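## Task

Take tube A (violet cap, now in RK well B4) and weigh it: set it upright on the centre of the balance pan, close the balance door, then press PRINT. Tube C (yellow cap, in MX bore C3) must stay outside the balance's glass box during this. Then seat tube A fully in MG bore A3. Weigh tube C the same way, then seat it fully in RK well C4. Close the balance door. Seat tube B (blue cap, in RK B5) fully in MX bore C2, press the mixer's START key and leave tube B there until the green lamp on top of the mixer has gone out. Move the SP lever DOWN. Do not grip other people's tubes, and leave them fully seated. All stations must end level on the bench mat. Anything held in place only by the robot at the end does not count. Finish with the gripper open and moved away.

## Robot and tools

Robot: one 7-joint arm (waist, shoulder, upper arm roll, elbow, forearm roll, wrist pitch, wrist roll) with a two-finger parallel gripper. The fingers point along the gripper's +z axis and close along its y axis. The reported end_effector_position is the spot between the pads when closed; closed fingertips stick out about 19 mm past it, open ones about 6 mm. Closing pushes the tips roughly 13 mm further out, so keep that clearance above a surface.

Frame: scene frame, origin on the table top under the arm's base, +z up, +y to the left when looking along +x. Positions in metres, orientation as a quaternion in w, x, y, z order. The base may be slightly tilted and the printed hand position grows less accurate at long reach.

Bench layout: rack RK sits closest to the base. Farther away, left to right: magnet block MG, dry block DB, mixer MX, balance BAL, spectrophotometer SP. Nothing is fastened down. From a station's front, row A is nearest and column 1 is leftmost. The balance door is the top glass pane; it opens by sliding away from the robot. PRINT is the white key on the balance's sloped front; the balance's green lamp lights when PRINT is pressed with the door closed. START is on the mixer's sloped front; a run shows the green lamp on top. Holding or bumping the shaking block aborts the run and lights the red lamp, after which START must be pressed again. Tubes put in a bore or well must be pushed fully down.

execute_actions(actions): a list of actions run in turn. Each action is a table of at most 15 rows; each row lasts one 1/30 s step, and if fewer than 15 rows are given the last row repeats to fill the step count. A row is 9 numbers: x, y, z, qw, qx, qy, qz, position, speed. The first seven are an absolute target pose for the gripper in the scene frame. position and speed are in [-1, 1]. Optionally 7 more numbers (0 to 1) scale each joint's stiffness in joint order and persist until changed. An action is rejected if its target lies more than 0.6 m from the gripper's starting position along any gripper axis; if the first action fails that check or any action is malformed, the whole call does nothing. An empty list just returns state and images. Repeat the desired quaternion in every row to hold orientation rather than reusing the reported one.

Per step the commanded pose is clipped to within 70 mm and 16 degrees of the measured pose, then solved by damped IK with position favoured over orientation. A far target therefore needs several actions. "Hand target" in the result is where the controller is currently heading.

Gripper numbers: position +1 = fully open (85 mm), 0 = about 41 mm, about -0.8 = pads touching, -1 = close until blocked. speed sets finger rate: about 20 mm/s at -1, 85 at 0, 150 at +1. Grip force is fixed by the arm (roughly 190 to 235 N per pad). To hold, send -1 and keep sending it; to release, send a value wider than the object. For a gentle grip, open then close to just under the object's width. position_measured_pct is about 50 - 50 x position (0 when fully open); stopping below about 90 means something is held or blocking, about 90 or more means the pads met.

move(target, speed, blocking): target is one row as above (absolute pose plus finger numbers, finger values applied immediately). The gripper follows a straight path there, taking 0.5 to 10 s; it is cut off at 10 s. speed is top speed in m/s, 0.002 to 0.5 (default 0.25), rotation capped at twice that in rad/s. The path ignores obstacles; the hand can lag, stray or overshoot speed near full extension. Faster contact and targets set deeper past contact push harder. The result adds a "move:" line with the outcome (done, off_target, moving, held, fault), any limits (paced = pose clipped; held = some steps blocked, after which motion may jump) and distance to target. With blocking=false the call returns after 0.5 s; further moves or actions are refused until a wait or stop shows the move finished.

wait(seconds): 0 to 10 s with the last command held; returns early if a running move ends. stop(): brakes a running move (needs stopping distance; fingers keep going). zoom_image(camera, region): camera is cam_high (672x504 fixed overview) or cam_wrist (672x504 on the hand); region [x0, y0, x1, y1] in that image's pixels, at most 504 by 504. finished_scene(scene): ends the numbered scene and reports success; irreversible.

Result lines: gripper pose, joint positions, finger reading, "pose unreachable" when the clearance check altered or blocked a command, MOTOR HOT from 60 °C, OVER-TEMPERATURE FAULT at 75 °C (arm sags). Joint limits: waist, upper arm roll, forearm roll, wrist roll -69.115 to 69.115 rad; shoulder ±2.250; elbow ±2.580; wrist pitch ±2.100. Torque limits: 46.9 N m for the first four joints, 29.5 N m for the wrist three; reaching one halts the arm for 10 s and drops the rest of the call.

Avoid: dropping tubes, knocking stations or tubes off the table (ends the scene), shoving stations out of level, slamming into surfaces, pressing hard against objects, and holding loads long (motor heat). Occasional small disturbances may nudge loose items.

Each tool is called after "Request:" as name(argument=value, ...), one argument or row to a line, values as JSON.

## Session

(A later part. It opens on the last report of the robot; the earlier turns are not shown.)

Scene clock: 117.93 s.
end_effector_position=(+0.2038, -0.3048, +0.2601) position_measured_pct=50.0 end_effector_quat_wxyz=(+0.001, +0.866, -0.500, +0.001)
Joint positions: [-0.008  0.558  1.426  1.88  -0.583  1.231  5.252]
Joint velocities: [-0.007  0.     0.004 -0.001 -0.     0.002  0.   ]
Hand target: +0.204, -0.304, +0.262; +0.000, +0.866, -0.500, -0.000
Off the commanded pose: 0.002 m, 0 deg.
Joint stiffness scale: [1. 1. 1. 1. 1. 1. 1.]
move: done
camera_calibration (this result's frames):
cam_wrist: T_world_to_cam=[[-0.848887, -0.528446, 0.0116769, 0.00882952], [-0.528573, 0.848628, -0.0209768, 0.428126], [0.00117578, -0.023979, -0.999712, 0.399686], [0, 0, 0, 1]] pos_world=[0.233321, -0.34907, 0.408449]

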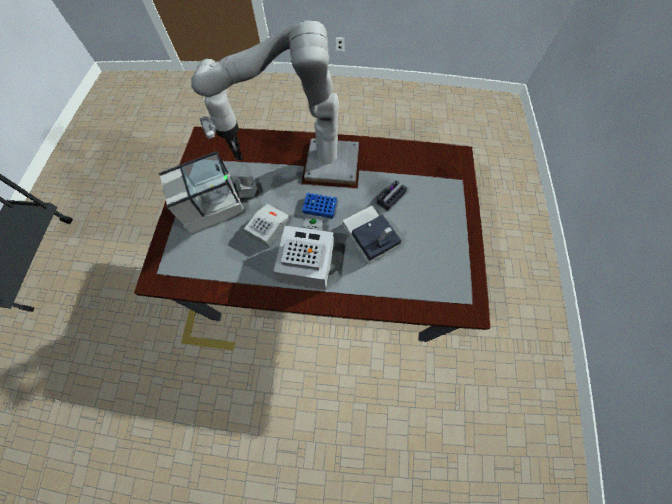

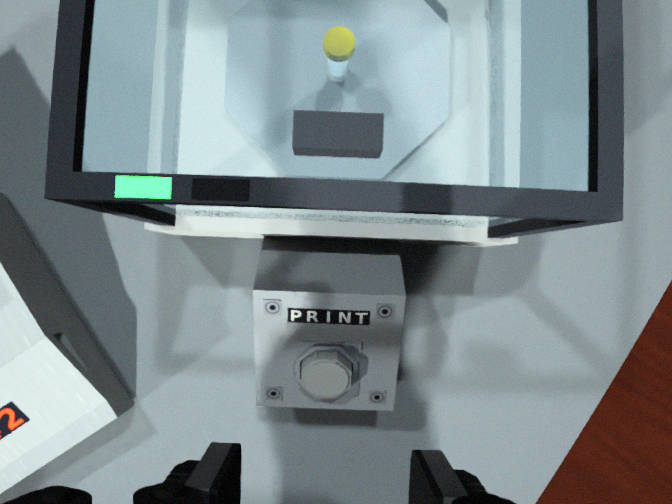

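Green lamp on. Open the door.

Request:
move(
  target=[0.2483, -0.3822, 0.262, 0, 0.866, -0.5, 0, 0.0, 0.5],
  speed=0.2,
)

Request:
move(
  target=[0.2483, -0.3822, 0.228, 0, 0.866, -0.5, 0, 0.0, 0.5],
  speed=0.05,
)

Request:
move(
  target=[0.2483, -0.3822, 0.228, 0, 0.866, -0.5, 0, -0.42, -0.3],
  speed=0.05,
)

Request:
move(
  target=[0.3083, -0.4861, 0.228, 0, 0.866, -0.5, 0, -0.42, -0.3],
  speed=0.08,
)

Request:
move(
  target=[0.3083, -0.4861, 0.228, 0, 0.866, -0.5, 0, 0.0, 0],
  speed=0.05,
)

Request:
move(
  target=[0.3083, -0.4861, 0.262, 0, 0.866, -0.5, 0, 0.0, 0],
  speed=0.08,
)

Request:
move(
  target=[0.2755, -0.4305, 0.255, 0, 0.866, -0.5, 0, -0.25, 0],
  speed=0.15,
)

Request:
move(
  target=[0.2755, -0.4305, 0.16, 0, 0.866, -0.5, 0, -0.25, 0],
  speed=0.12,
)

Scene clock: 119.73 s.
end_effector_position=(+0.2467, -0.3830, +0.2625) position_measured_pct=50.0 end_effector_quat_wxyz=(+0.003, +0.867, -0.498, +0.000)
Joint positions: [ 0.249  0.698  1.256  1.595 -0.668  1.345  5.239]
Joint velocities: [ 0.005  0.004 -0.    -0.001 -0.001  0.002  0.   ]
Hand target: +0.248, -0.382, +0.262; -0.000, +0.866, -0.500, +0.000
Off the commanded pose: 0.002 m, 0 deg.
Joint stiffness scale: [1. 1. 1. 1. 1. 1. 1.]
move: done
camera_calibration (this result's frames):
cam_wrist: T_world_to_cam=[[-0.845326, -0.534002, 0.0163237, -0.000302687], [-0.534248, 0.845032, -0.0223701, 0.517663], [-0.00184833, -0.0276309, -0.999616, 0.399462], [0, 0, 0, 1]] pos_world=[0.277043, -0.426566, 0.410894]

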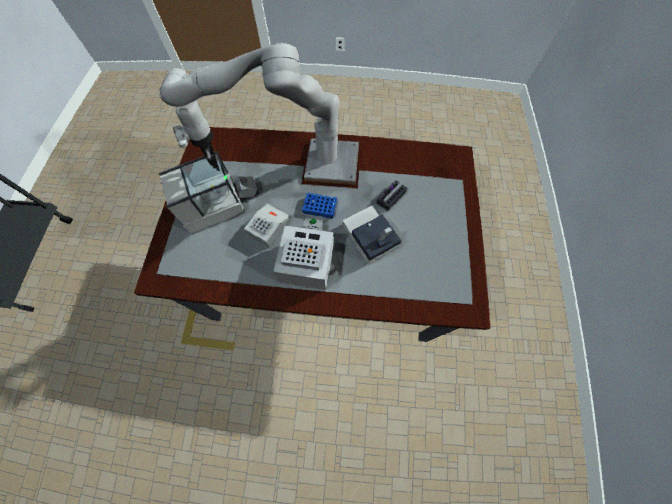

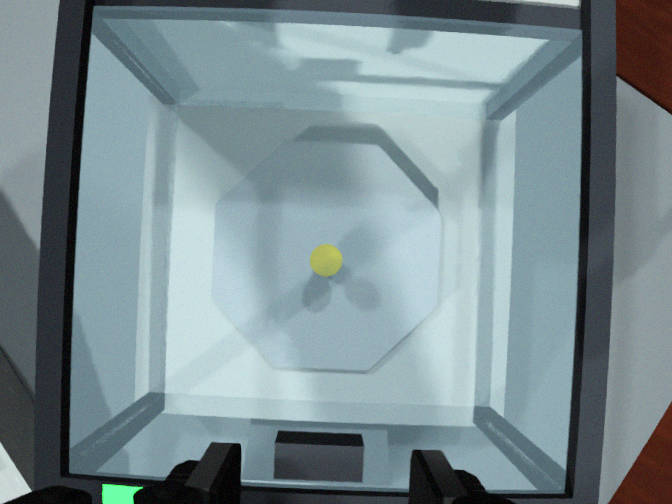

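Scene clock: 120.77 s.
end_effector_position=(+0.2485, -0.3810, +0.2301) position_measured_pct=50.0 end_effector_quat_wxyz=(+0.000, +0.866, -0.500, -0.001)
Joint positions: [ 0.263  0.731  1.216  1.652 -0.706  1.275  5.26 ]
Joint velocities: [ 0.004  0.001 -0.002 -0.001 -0.    -0.002 -0.   ]
Hand target: +0.248, -0.382, +0.228; -0.000, +0.866, -0.500, -0.000
Off the commanded pose: 0.002 m, 0 deg.
Joint stiffness scale: [1. 1. 1. 1. 1. 1. 1.]
move: done
camera_calibration (this result's frames):
cam_wrist: T_world_to_cam=[[-0.848517, -0.529033, 0.0119425, 0.00640862], [-0.529167, 0.848342, -0.01727, 0.515033], [-0.00099491, -0.0209734, -0.99978, 0.369505], [0, 0, 0, 1]] pos_world=[0.278344, -0.425784, 0.378242]

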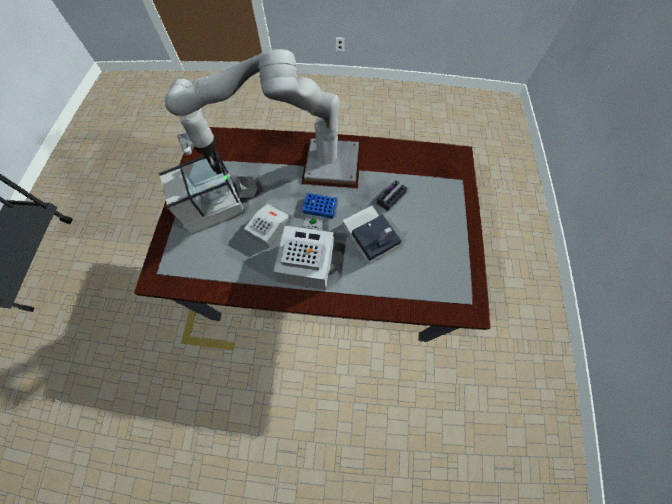

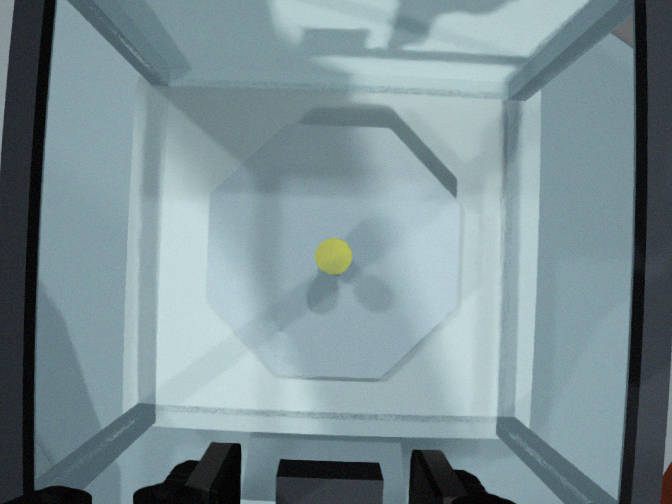

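Scene clock: 121.47 s.
end_effector_position=(+0.2480, -0.3816, +0.2301) position_measured_pct=67.9 end_effector_quat_wxyz=(+0.000, +0.866, -0.501, -0.001)
Joint positions: [ 0.264  0.731  1.216  1.652 -0.706  1.274  5.26 ]
Joint velocities: [ 0. -0.  0.  0.  0. -0. -0.]
Hand target: +0.248, -0.382, +0.228; +0.000, +0.866, -0.500, -0.000
Off the commanded pose: 0.002 m, 0 deg.
Joint stiffness scale: [1. 1. 1. 1. 1. 1. 1.]
move: done
camera_calibration (this result's frames):
cam_wrist: T_world_to_cam=[[-0.849196, -0.527934, 0.0123148, 0.00620718], [-0.528077, 0.84901, -0.0177789, 0.515309], [-0.00106926, -0.0216009, -0.999766, 0.369264], [0, 0, 0, 1]] pos_world=[0.277788, -0.426249, 0.378263]

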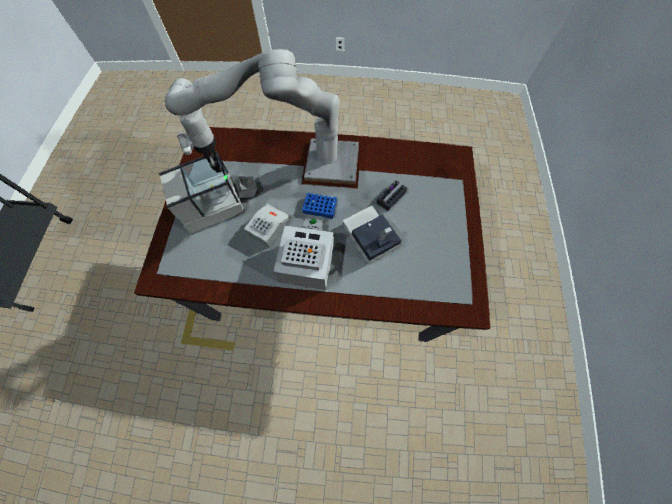

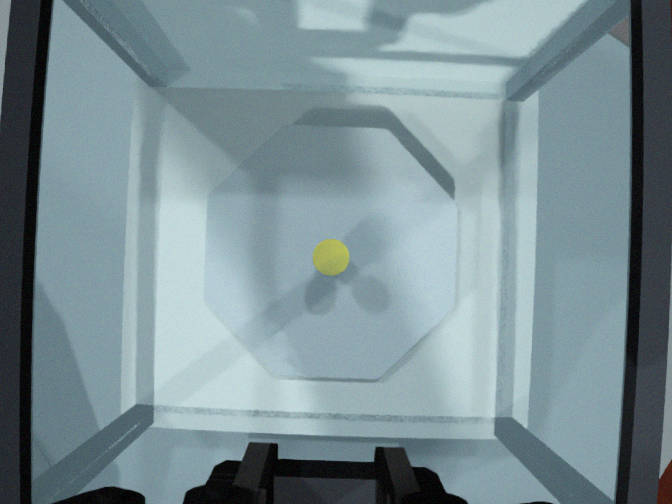

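Scene clock: 123.33 s.
end_effector_position=(+0.3074, -0.4860, +0.2304) position_measured_pct=67.9 end_effector_quat_wxyz=(+0.003, +0.867, -0.498, +0.001)
Joint positions: [ 0.523  0.921  1.088  1.177 -0.781  1.457  5.138]
Joint velocities: [ 0.007  0.005  0.    -0.01  -0.006  0.013 -0.   ]
Hand target: +0.308, -0.487, +0.228; +0.000, +0.866, -0.500, +0.000
Off the commanded pose: 0.003 m, 0 deg.
Joint stiffness scale: [1. 1. 1. 1. 1. 1. 1.]
move: done
camera_calibration (this result's frames):
cam_wrist: T_world_to_cam=[[-0.845827, -0.533246, 0.015024, -0.00272968], [-0.533458, 0.845521, -0.0227448, 0.636497], [-0.000574557, -0.0272528, -0.999628, 0.364461], [0, 0, 0, 1]] pos_world=[0.337445, -0.529694, 0.378843]

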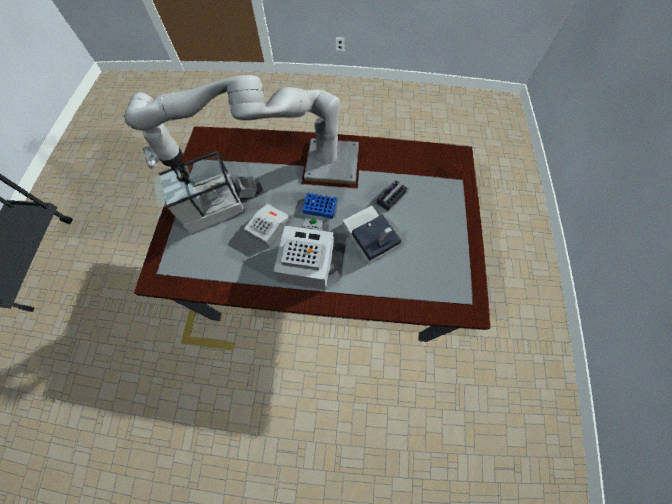

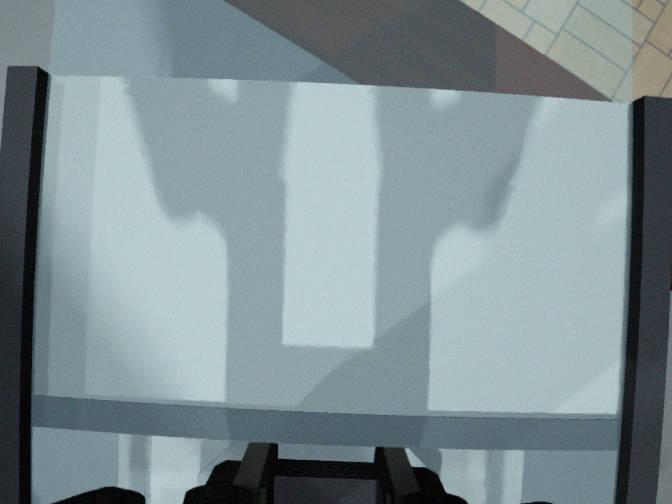

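Scene clock: 124.03 s.
end_effector_position=(+0.3072, -0.4860, +0.2290) position_measured_pct=50.0 end_effector_quat_wxyz=(+0.003, +0.867, -0.498, -0.001)
Joint positions: [ 0.523  0.924  1.088  1.177 -0.781  1.457  5.138]
Joint velocities: [ 0.001  0.002 -0.     0.001 -0.001 -0.    -0.   ]
Hand target: +0.308, -0.486, +0.228; +0.000, +0.866, -0.500, +0.000
Off the commanded pose: 0.001 m, 0 deg.
Joint stiffness scale: [1. 1. 1. 1. 1. 1. 1.]
move: done
camera_calibration (this result's frames):
cam_wrist: T_world_to_cam=[[-0.845838, -0.533191, 0.0162668, -0.00311673], [-0.533432, 0.845598, -0.0203544, 0.635821], [-0.0029024, -0.0258937, -0.99966, 0.364428], [0, 0, 0, 1]] pos_world=[0.337588, -0.529874, 0.377296]

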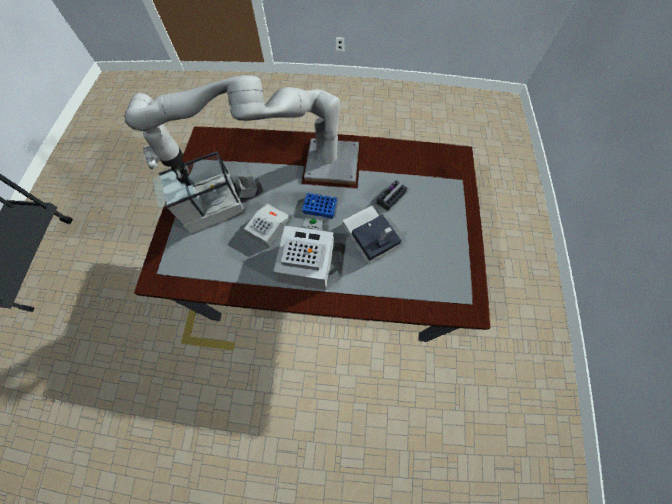

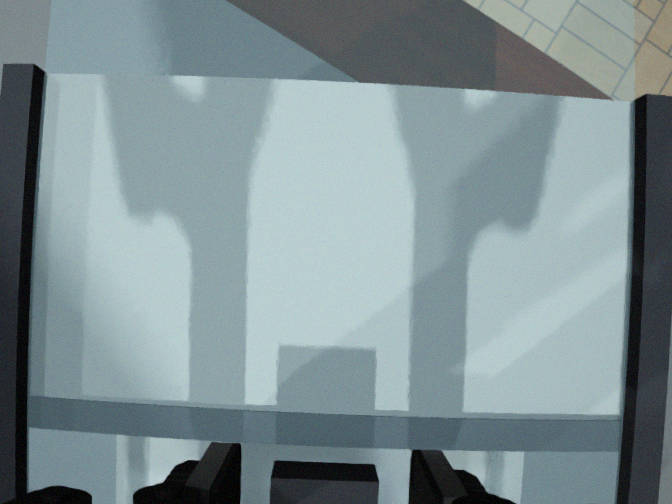

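Scene clock: 124.87 s.
end_effector_position=(+0.3116, -0.4852, +0.2597) position_measured_pct=50.0 end_effector_quat_wxyz=(-0.001, +0.868, -0.496, +0.001)
Joint positions: [ 0.534  0.901  1.105  1.106 -0.775  1.535  5.113]
Joint velocities: [ 0.002  0.     0.002 -0.001  0.     0.002  0.   ]
Hand target: +0.308, -0.486, +0.262; +0.000, +0.866, -0.500, +0.000
Off the commanded pose: 0.004 m, 1 deg.
Joint stiffness scale: [1. 1. 1. 1. 1. 1. 1.]
move: off_target
camera_calibration (this result's frames):
cam_wrist: T_world_to_cam=[[-0.843747, -0.536681, 0.00802778, 0.000355384], [-0.536722, 0.843498, -0.0209675, 0.638291], [0.00448146, -0.022, -0.999748, 0.394832], [0, 0, 0, 1]] pos_world=[0.341116, -0.529521, 0.408113]

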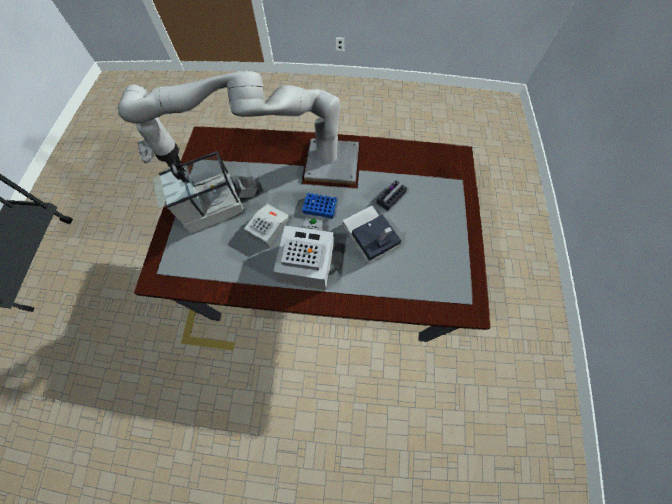

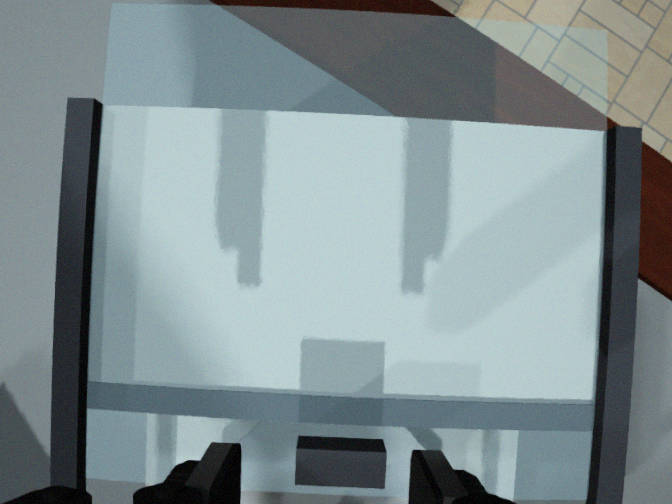

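Scene clock: 125.87 s.
end_effector_position=(+0.2769, -0.4295, +0.2542) position_measured_pct=62.3 end_effector_quat_wxyz=(-0.004, +0.865, -0.502, -0.000)
Joint positions: [ 0.391  0.795  1.165  1.399 -0.725  1.419  5.19 ]
Joint velocities: [-0.006 -0.003 -0.001  0.001  0.001 -0.001 -0.001]
Hand target: +0.276, -0.430, +0.255; -0.000, +0.866, -0.500, -0.000
Off the commanded pose: 0.002 m, 1 deg.
Joint stiffness scale: [1. 1. 1. 1. 1. 1. 1.]
move: done
camera_calibration (this result's frames):
cam_wrist: T_world_to_cam=[[-0.851275, -0.524706, 0.00395471, 0.00925001], [-0.524701, 0.851152, -0.0151282, 0.57099], [0.00457177, -0.0149533, -0.999878, 0.393741], [0, 0, 0, 1]] pos_world=[0.305673, -0.475258, 0.402295]

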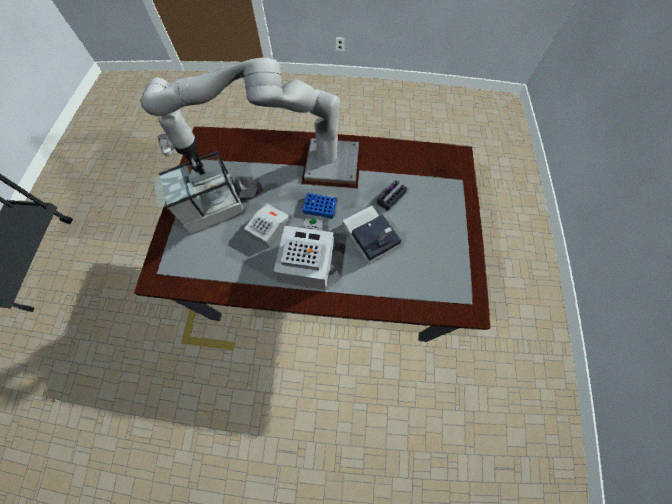

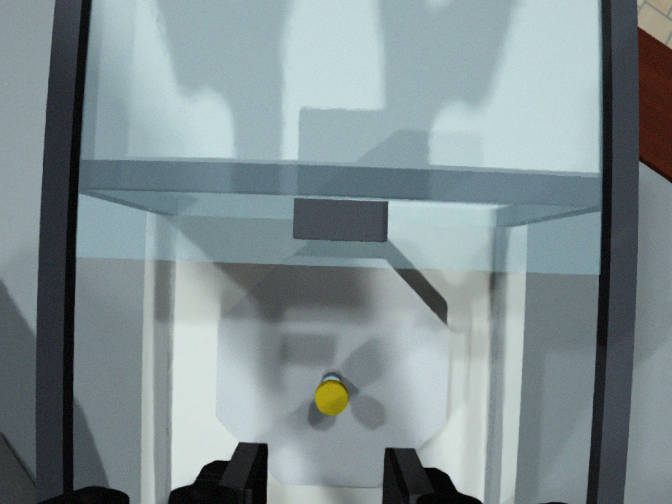

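Scene clock: 127.10 s.
end_effector_position=(+0.2759, -0.4292, +0.1623) position_measured_pct=62.3 end_effector_quat_wxyz=(+0.000, +0.866, -0.500, -0.001)
Joint positions: [ 0.402  0.892  1.078  1.549 -0.815  1.209  5.273]
Joint velocities: [ 0.002  0.003 -0.001  0.001  0.    -0.001  0.   ]
Hand target: +0.275, -0.430, +0.160; -0.000, +0.866, -0.500, -0.000
Off the commanded pose: 0.003 m, 0 deg.
Joint stiffness scale: [1. 1. 1. 1. 1. 1. 1.]
move: done
camera_calibration (this result's frames):
cam_wrist: T_world_to_cam=[[-0.848025, -0.529815, 0.0122176, 0.00449947], [-0.529955, 0.847849, -0.017342, 0.569288], [-0.00117062, -0.0211813, -0.999775, 0.300755], [0, 0, 0, 1]] pos_world=[0.305864, -0.473915, 0.310505]

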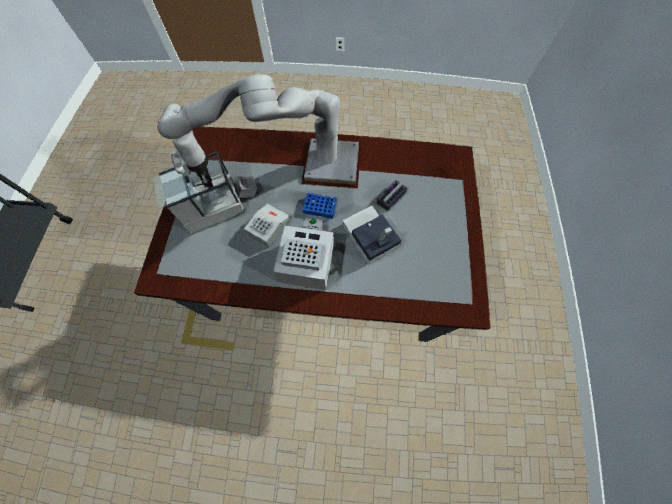

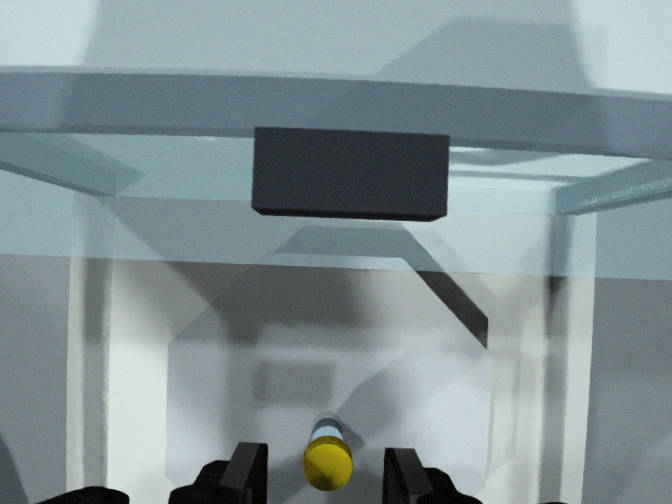

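Request:
move(
  target=[0.2755, -0.4305, 0.1335, 0, 0.866, -0.5, 0, -0.25, 0],
  speed=0.04,
)

Request:
move(
  target=[0.2755, -0.4305, 0.1335, 0, 0.866, -0.5, 0, -0.66, -0.5],
  speed=0.04,
)

Request:
move(
  target=[0.2755, -0.4305, 0.29, 0, 0.866, -0.5, 0, -0.66, -0.5],
  speed=0.15,
)

Request:
move(
  target=[0.225, -0.02, 0.20, 0, 0.9962, 0.0872, 0, -0.66, -0.5],
  speed=0.3,
)

Scene clock: 130.00 s.
end_effector_position=(+0.2762, -0.4295, +0.1357) position_measured_pct=62.3 end_effector_quat_wxyz=(+0.000, +0.866, -0.500, -0.001)
Joint positions: [ 0.414  0.925  1.046  1.577 -0.848  1.155  5.296]
Joint velocities: [ 0.003  0.002 -0.001 -0.001  0.    -0.001  0.   ]
Hand target: +0.275, -0.430, +0.134; -0.000, +0.866, -0.500, -0.000
Off the commanded pose: 0.003 m, 0 deg.
Joint stiffness scale: [1. 1. 1. 1. 1. 1. 1.]
move: done
camera_calibration (this result's frames):
cam_wrist: T_world_to_cam=[[-0.848079, -0.529731, 0.0121442, 0.00494501], [-0.529869, 0.847901, -0.0173936, 0.569211], [-0.0010831, -0.021186, -0.999775, 0.274125], [0, 0, 0, 1]] pos_world=[0.306098, -0.474207, 0.283904]

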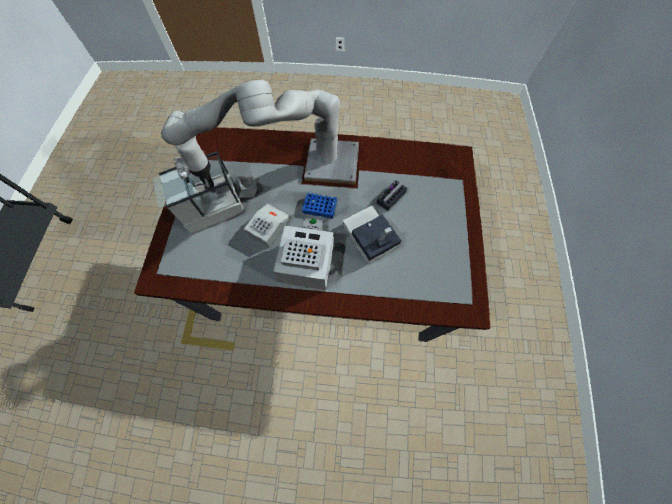

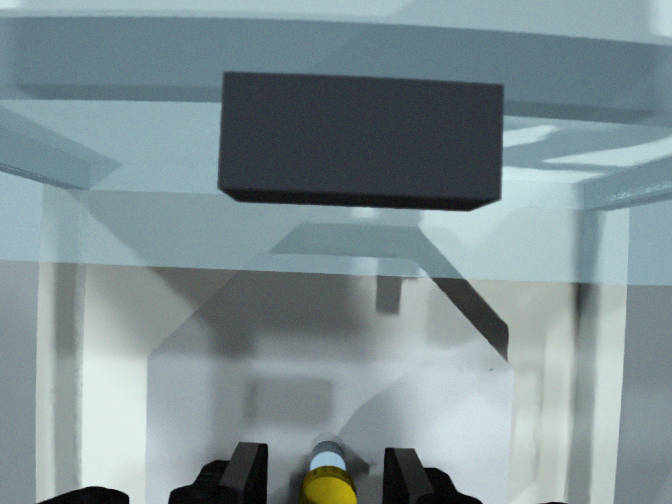

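Scene clock: 130.70 s.
end_effector_position=(+0.2761, -0.4296, +0.1357) position_measured_pct=80.6 end_effector_quat_wxyz=(+0.000, +0.866, -0.500, -0.001)
Joint positions: [ 0.414  0.925  1.046  1.577 -0.849  1.155  5.296]
Joint velocities: [-0.     0.     0.002 -0.001 -0.    -0.     0.   ]
Hand target: +0.275, -0.430, +0.134; +0.000, +0.866, -0.500, -0.000
Off the commanded pose: 0.002 m, 0 deg.
Joint stiffness scale: [1. 1. 1. 1. 1. 1. 1.]
move: done
camera_calibration (this result's frames):
cam_wrist: T_world_to_cam=[[-0.848222, -0.529504, 0.0120905, 0.00501453], [-0.529641, 0.848044, -0.0173835, 0.569219], [-0.00104867, -0.0211487, -0.999776, 0.274076], [0, 0, 0, 1]] pos_world=[0.306022, -0.474271, 0.283849]

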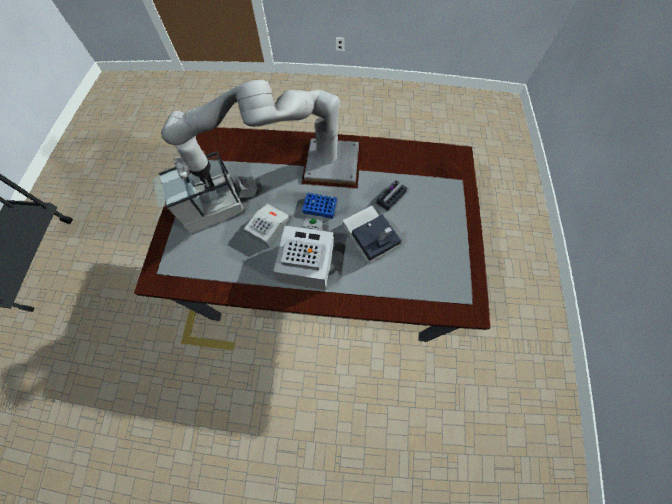

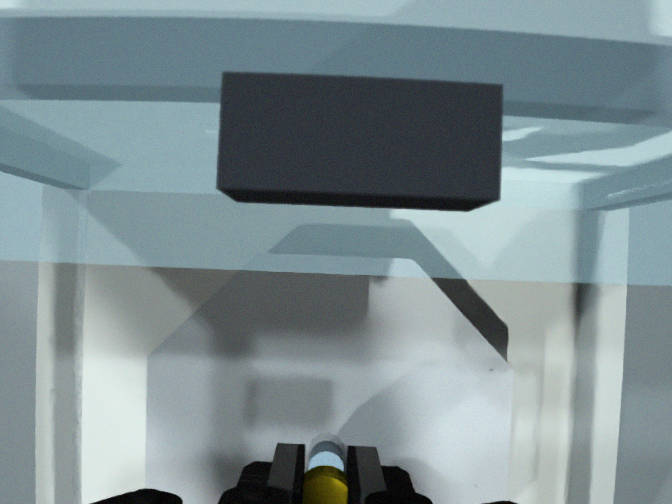

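Scene clock: 132.17 s.
end_effector_position=(+0.2775, -0.4310, +0.2877) position_measured_pct=80.6 end_effector_quat_wxyz=(-0.000, +0.867, -0.498, +0.001)
Joint positions: [ 0.393  0.765  1.187  1.329 -0.697  1.491  5.169]
Joint velocities: [ 0.002 -0.     0.001 -0.002 -0.001  0.002 -0.001]
Hand target: +0.276, -0.431, +0.290; +0.000, +0.866, -0.500, +0.000
Off the commanded pose: 0.003 m, 0 deg.
Joint stiffness scale: [1. 1. 1. 1. 1. 1. 1.]
move: done
camera_calibration (this result's frames):
cam_wrist: T_world_to_cam=[[-0.845689, -0.533603, 0.00878151, 0.00210404], [-0.533662, 0.845437, -0.020989, 0.574866], [0.0037756, -0.0224366, -0.999741, 0.424095], [0, 0, 0, 1]] pos_world=[0.306962, -0.475375, 0.436032]

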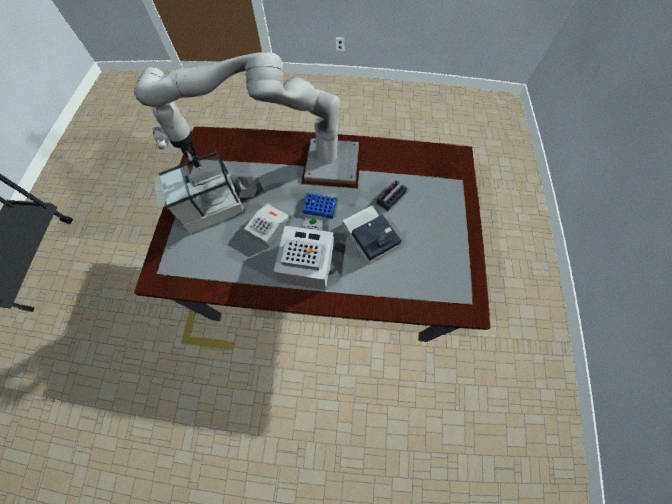

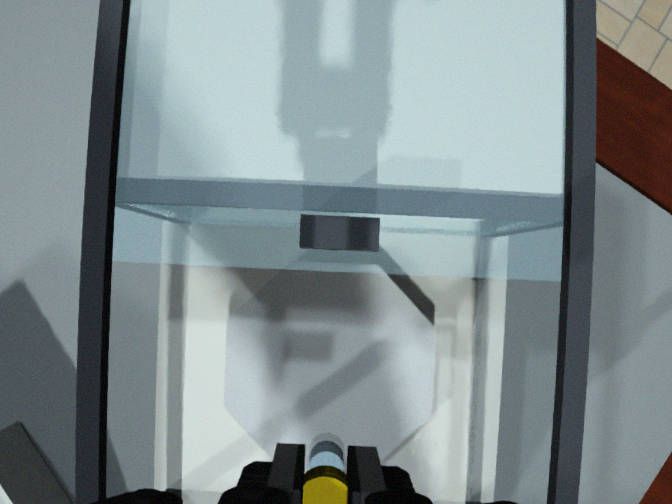

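Scene clock: 135.00 s.
end_effector_position=(+0.2247, -0.0217, +0.2012) position_measured_pct=80.6 end_effector_quat_wxyz=(+0.002, +0.996, +0.088, -0.003)
Joint positions: [-1.425  0.237  1.688  2.362 -0.308  0.84   5.345]
Joint velocities: [-0.016  0.     0.002  0.001  0.    -0.003  0.   ]
Hand target: +0.225, -0.021, +0.201; +0.003, +0.996, +0.089, -0.001
Off the commanded pose: 0.002 m, 0 deg.
Joint stiffness scale: [1. 1. 1. 1. 1. 1. 1.]
move: done
camera_calibration (this result's frames):
cam_wrist: T_world_to_cam=[[0.209052, -0.977794, 0.0146831, -0.0712785], [-0.977772, -0.209247, -0.0132966, 0.274187], [0.0160737, -0.011577, -0.999804, 0.344557], [0, 0, 0, 1]] pos_world=[0.277455, -0.00833404, 0.349182]

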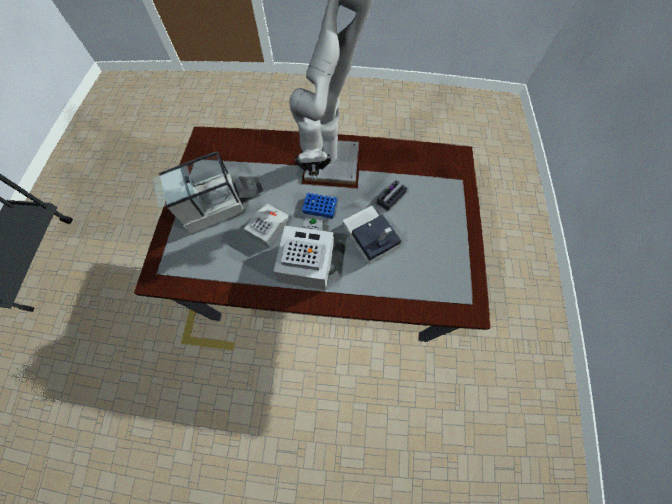

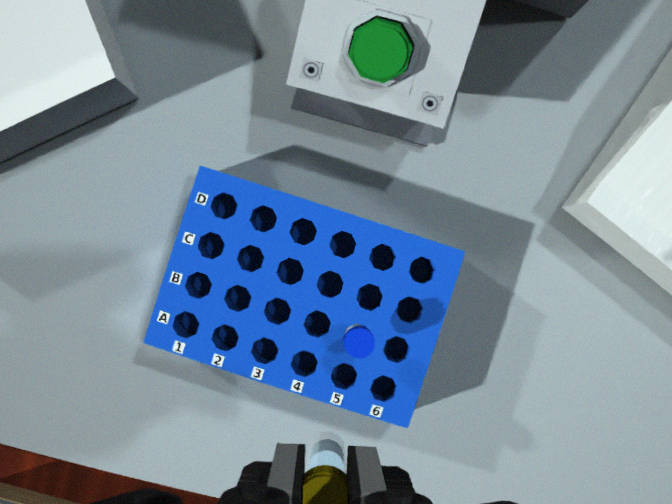

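Request:
move(
  target=[0.2655, -0.0140, 0.105, 0, 0.9962, 0.0872, 0, -0.66, -0.5],
  speed=0.15,
)

Request:
zoom_image(
  camera="cam_wrist",
  region=[200, 310, 460, 504],
)

Scene clock: 136.87 s.
end_effector_position=(+0.2624, -0.0122, +0.1055) position_measured_pct=80.6 end_effector_quat_wxyz=(-0.003, +0.996, +0.087, -0.003)
Joint positions: [-0.706  0.52   0.938  2.417 -0.835  0.576  5.781]
Joint velocities: [ 0.01   0.003 -0.003 -0.     0.    -0.     0.   ]
Hand target: +0.265, -0.014, +0.105; -0.001, +0.996, +0.087, -0.000
Off the commanded pose: 0.004 m, 0 deg.
Joint stiffness scale: [1. 1. 1. 1. 1. 1. 1.]
move: off_target
camera_calibration (this result's frames):
cam_wrist: T_world_to_cam=[[0.2066, -0.978415, 0.00448468, -0.0667285], [-0.978311, -0.206644, -0.0143397, 0.312], [0.0149569, -0.00142483, -0.999887, 0.248772], [0, 0, 0, 1]] pos_world=[0.315298, -0.000460884, 0.253517]

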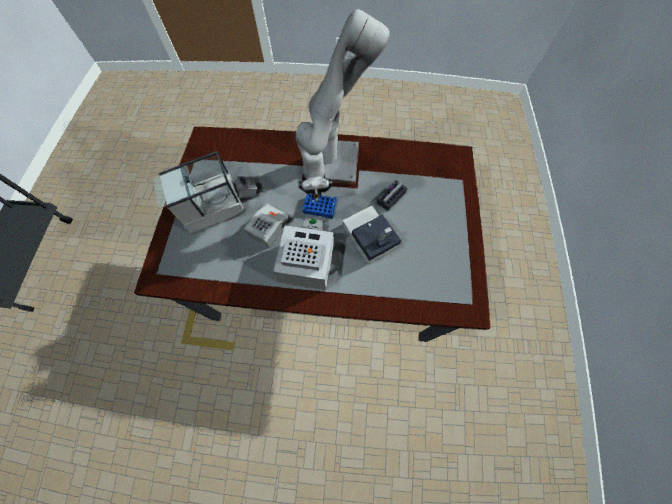

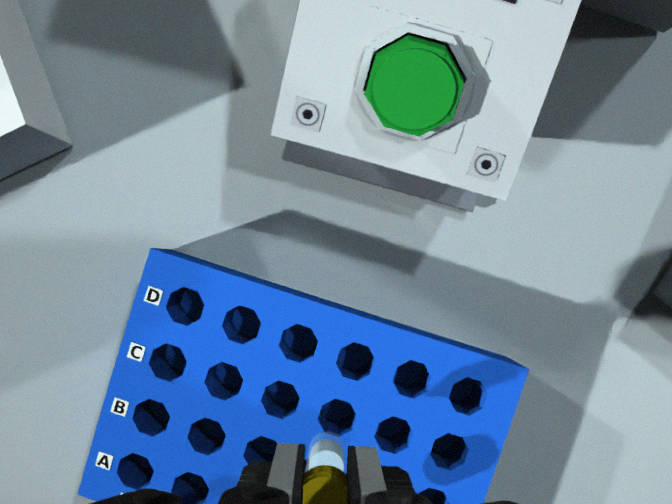

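Region (200, 310, 460, 504) of cam_wrist's 672x504 image, scaled by 1.938; it fills the top 376 rows of this view, and the rest is white.

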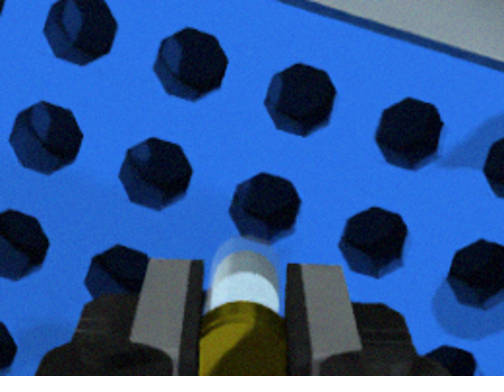

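Request:
move(
  target=[0.2697, -0.0150, 0.096, 0, 0.9962, 0.0872, 0, -0.66, -0.5],
  speed=0.03,
)

Request:
zoom_image(
  camera="cam_wrist",
  region=[240, 370, 420, 504],
)

Scene clock: 138.33 s.
end_effector_position=(+0.2670, -0.0134, +0.0965) position_measured_pct=80.6 end_effector_quat_wxyz=(-0.002, +0.996, +0.087, -0.002)
Joint positions: [-0.664  0.547  0.891  2.413 -0.883  0.554  5.821]
Joint velocities: [ 0.008  0.004 -0.002  0.001  0.001 -0.001 -0.   ]
Hand target: +0.270, -0.015, +0.096; -0.000, +0.996, +0.087, -0.000
Off the commanded pose: 0.003 m, 0 deg.
Joint stiffness scale: [1. 1. 1. 1. 1. 1. 1.]
move: done
camera_calibration (this result's frames):
cam_wrist: T_world_to_cam=[[0.20653, -0.978421, 0.00606535, -0.0689372], [-0.978313, -0.206599, -0.0148478, 0.316185], [0.0157805, -0.00286729, -0.999871, 0.239473], [0, 0, 0, 1]] pos_world=[0.319786, -0.00143931, 0.244555]

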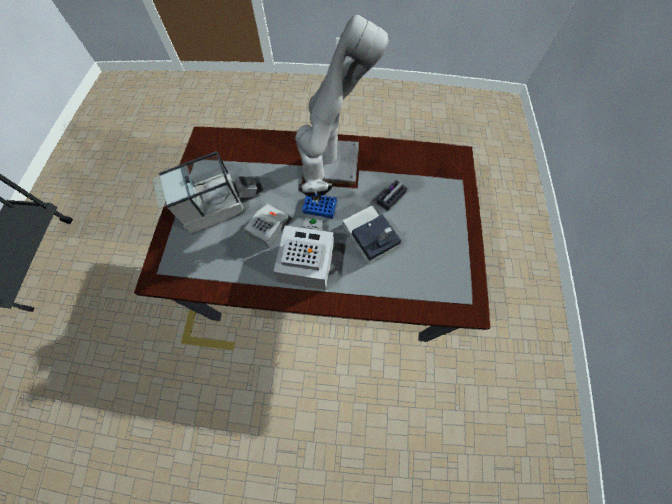

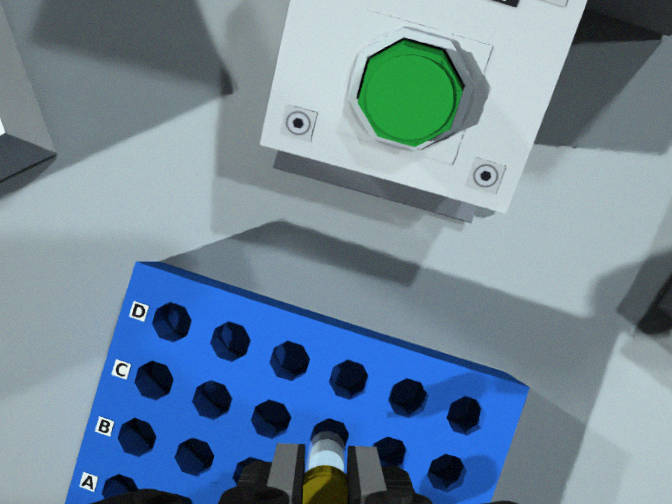

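Region (240, 370, 420, 504) of cam_wrist's 672x504 image, scaled by 2.800; it fills the top 375 rows of this view, and the rest is white.

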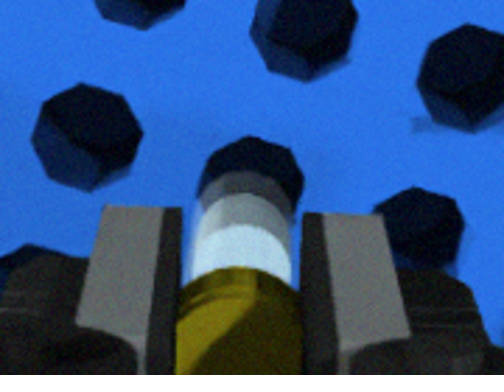

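Request:
move(
  target=[0.2690, -0.0160, 0.084, 0, 0.9962, 0.0872, 0, -0.66, -0.5],
  speed=0.02,
)

Request:
zoom_image(
  camera="cam_wrist",
  region=[240, 370, 420, 504],
)

Scene clock: 140.20 s.
end_effector_position=(+0.2699, -0.0144, +0.0851) position_measured_pct=80.6 end_effector_quat_wxyz=(-0.002, +0.996, +0.088, +0.000)
Joint positions: [-0.613  0.572  0.828  2.42  -0.954  0.514  5.886]
Joint velocities: [ 0.01   0.004 -0.001  0.002 -0.002 -0.002  0.003]
Hand target: +0.269, -0.016, +0.084; -0.000, +0.996, +0.087, -0.000
Off the commanded pose: 0.002 m, 0 deg.
Joint stiffness scale: [1. 1. 1. 1. 1. 1. 1.]
move: done
camera_calibration (this result's frames):
cam_wrist: T_world_to_cam=[[0.209179, -0.977848, 0.0075867, -0.07124], [-0.977642, -0.209293, -0.0203329, 0.31888], [0.0214703, -0.00316386, -0.999764, 0.226465], [0, 0, 0, 1]] pos_world=[0.32179, -0.00220601, 0.233435]

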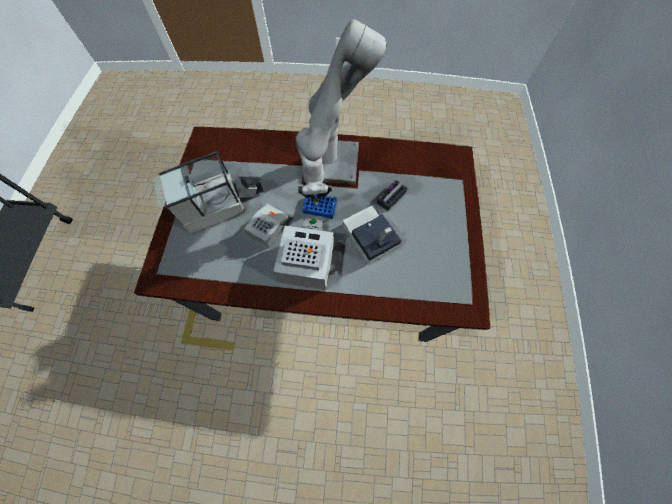

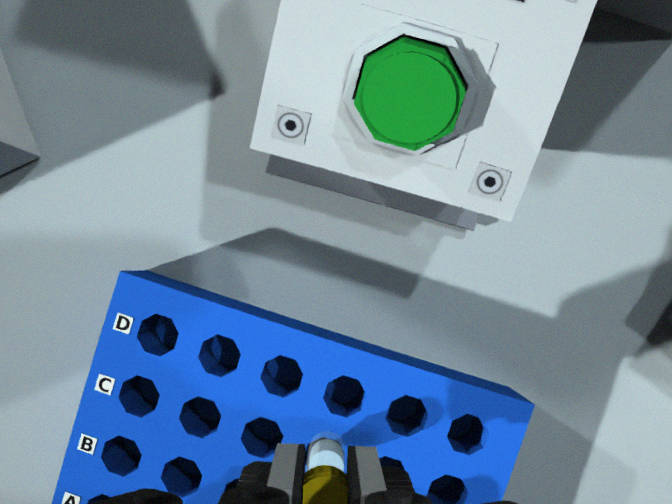

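Region (240, 370, 420, 504) of cam_wrist's 672x504 image, scaled by 2.800; it fills the top 375 rows of this view, and the rest is white.

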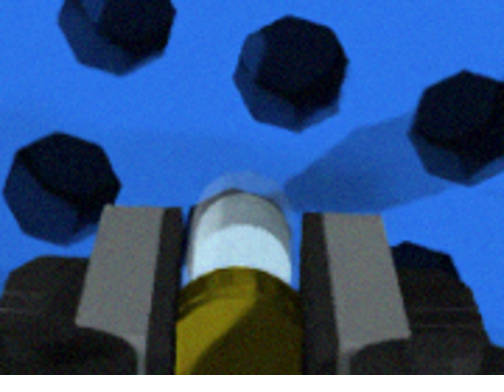

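Request:
move(
  target=[0.2652, -0.0160, 0.083, 0, 0.9962, 0.0872, 0, -0.66, -0.5],
  speed=0.01,
)

Request:
zoom_image(
  camera="cam_wrist",
  region=[240, 370, 420, 504],
)

Scene clock: 141.60 s.
end_effector_position=(+0.2655, -0.0151, +0.0833) position_measured_pct=80.6 end_effector_quat_wxyz=(-0.001, +0.996, +0.088, -0.001)
Joint positions: [-0.607  0.573  0.82   2.433 -0.966  0.503  5.899]
Joint velocities: [ 0.002  0.     0.     0.003 -0.004 -0.001  0.005]
Hand target: +0.265, -0.016, +0.083; -0.000, +0.996, +0.087, -0.000
Off the commanded pose: 0.001 m, 0 deg.
Joint stiffness scale: [1. 1. 1. 1. 1. 1. 1.]
move: done
camera_calibration (this result's frames):
cam_wrist: T_world_to_cam=[[0.208422, -0.977997, 0.00910541, -0.0709221], [-0.977864, -0.208552, -0.016971, 0.314166], [0.0184966, -0.00536672, -0.999815, 0.225486], [0, 0, 0, 1]] pos_world=[0.317823, -0.00263161, 0.231421]

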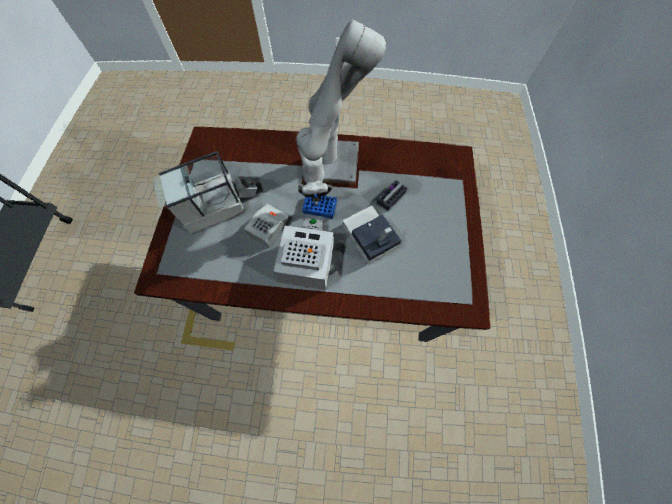

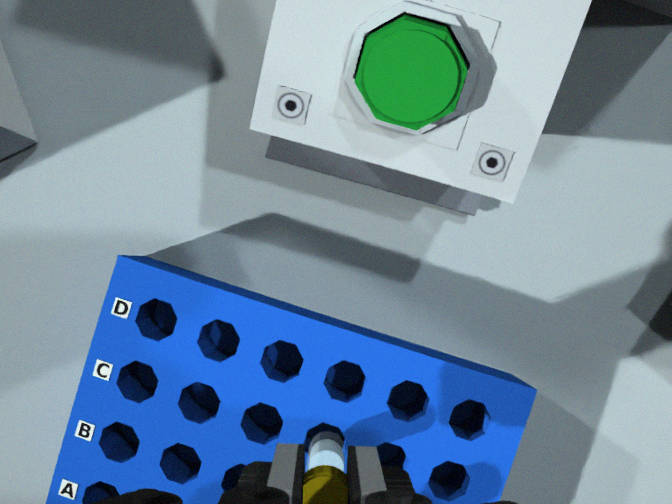

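Region (240, 370, 420, 504) of cam_wrist's 672x504 image, scaled by 2.800; it fills the top 375 rows of this view, and the rest is white.

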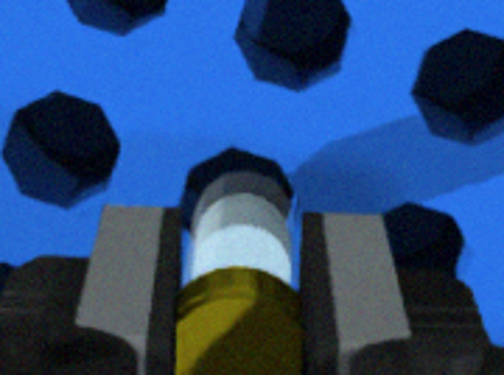

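Request:
move(
  target=[0.2656, -0.0155, 0.078, 0, 0.9962, 0.0872, 0, -0.66, -0.5],
  speed=0.008,
)

Request:
zoom_image(
  camera="cam_wrist",
  region=[240, 370, 420, 504],
)

Scene clock: 142.77 s.
end_effector_position=(+0.2665, -0.0140, +0.0790) position_measured_pct=80.6 end_effector_quat_wxyz=(-0.002, +0.996, +0.088, +0.000)
Joint positions: [-0.589  0.581  0.792  2.436 -0.998  0.487  5.924]
Joint velocities: [ 0.008  0.003 -0.002  0.001 -0.003 -0.002  0.004]
Hand target: +0.266, -0.015, +0.078; -0.000, +0.996, +0.087, -0.000
Off the commanded pose: 0.002 m, 0 deg.
Joint stiffness scale: [1. 1. 1. 1. 1. 1. 1.]
move: done
camera_calibration (this result's frames):
cam_wrist: T_world_to_cam=[[0.208877, -0.977912, 0.00760148, -0.0700111], [-0.977705, -0.208991, -0.0203852, 0.315614], [0.0215235, -0.00317401, -0.999763, 0.220435], [0, 0, 0, 1]] pos_world=[0.318457, -0.00180444, 0.227349]

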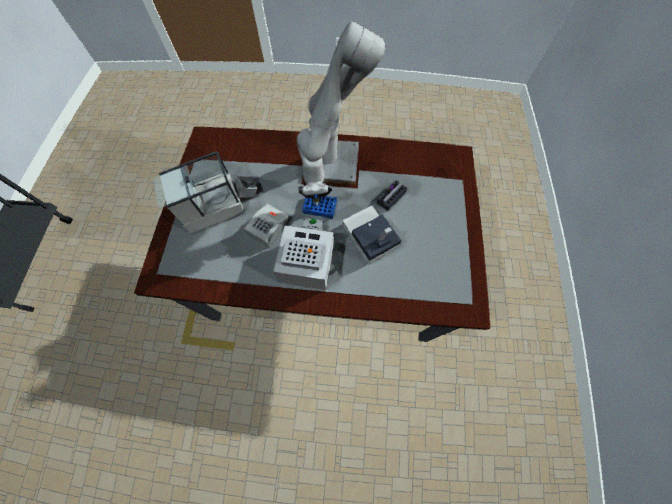

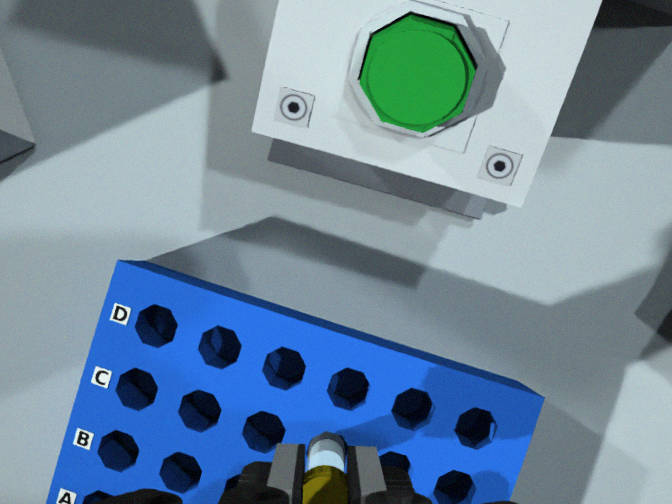

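Region (240, 370, 420, 504) of cam_wrist's 672x504 image, scaled by 2.800; it fills the top 375 rows of this view, and the rest is white.

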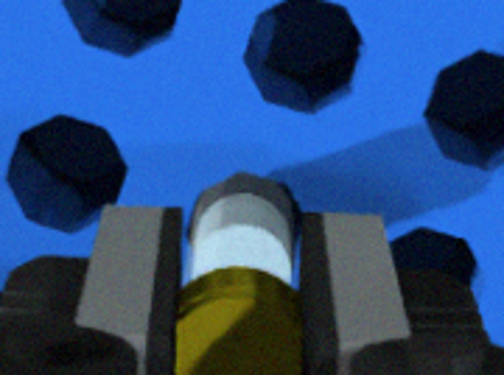

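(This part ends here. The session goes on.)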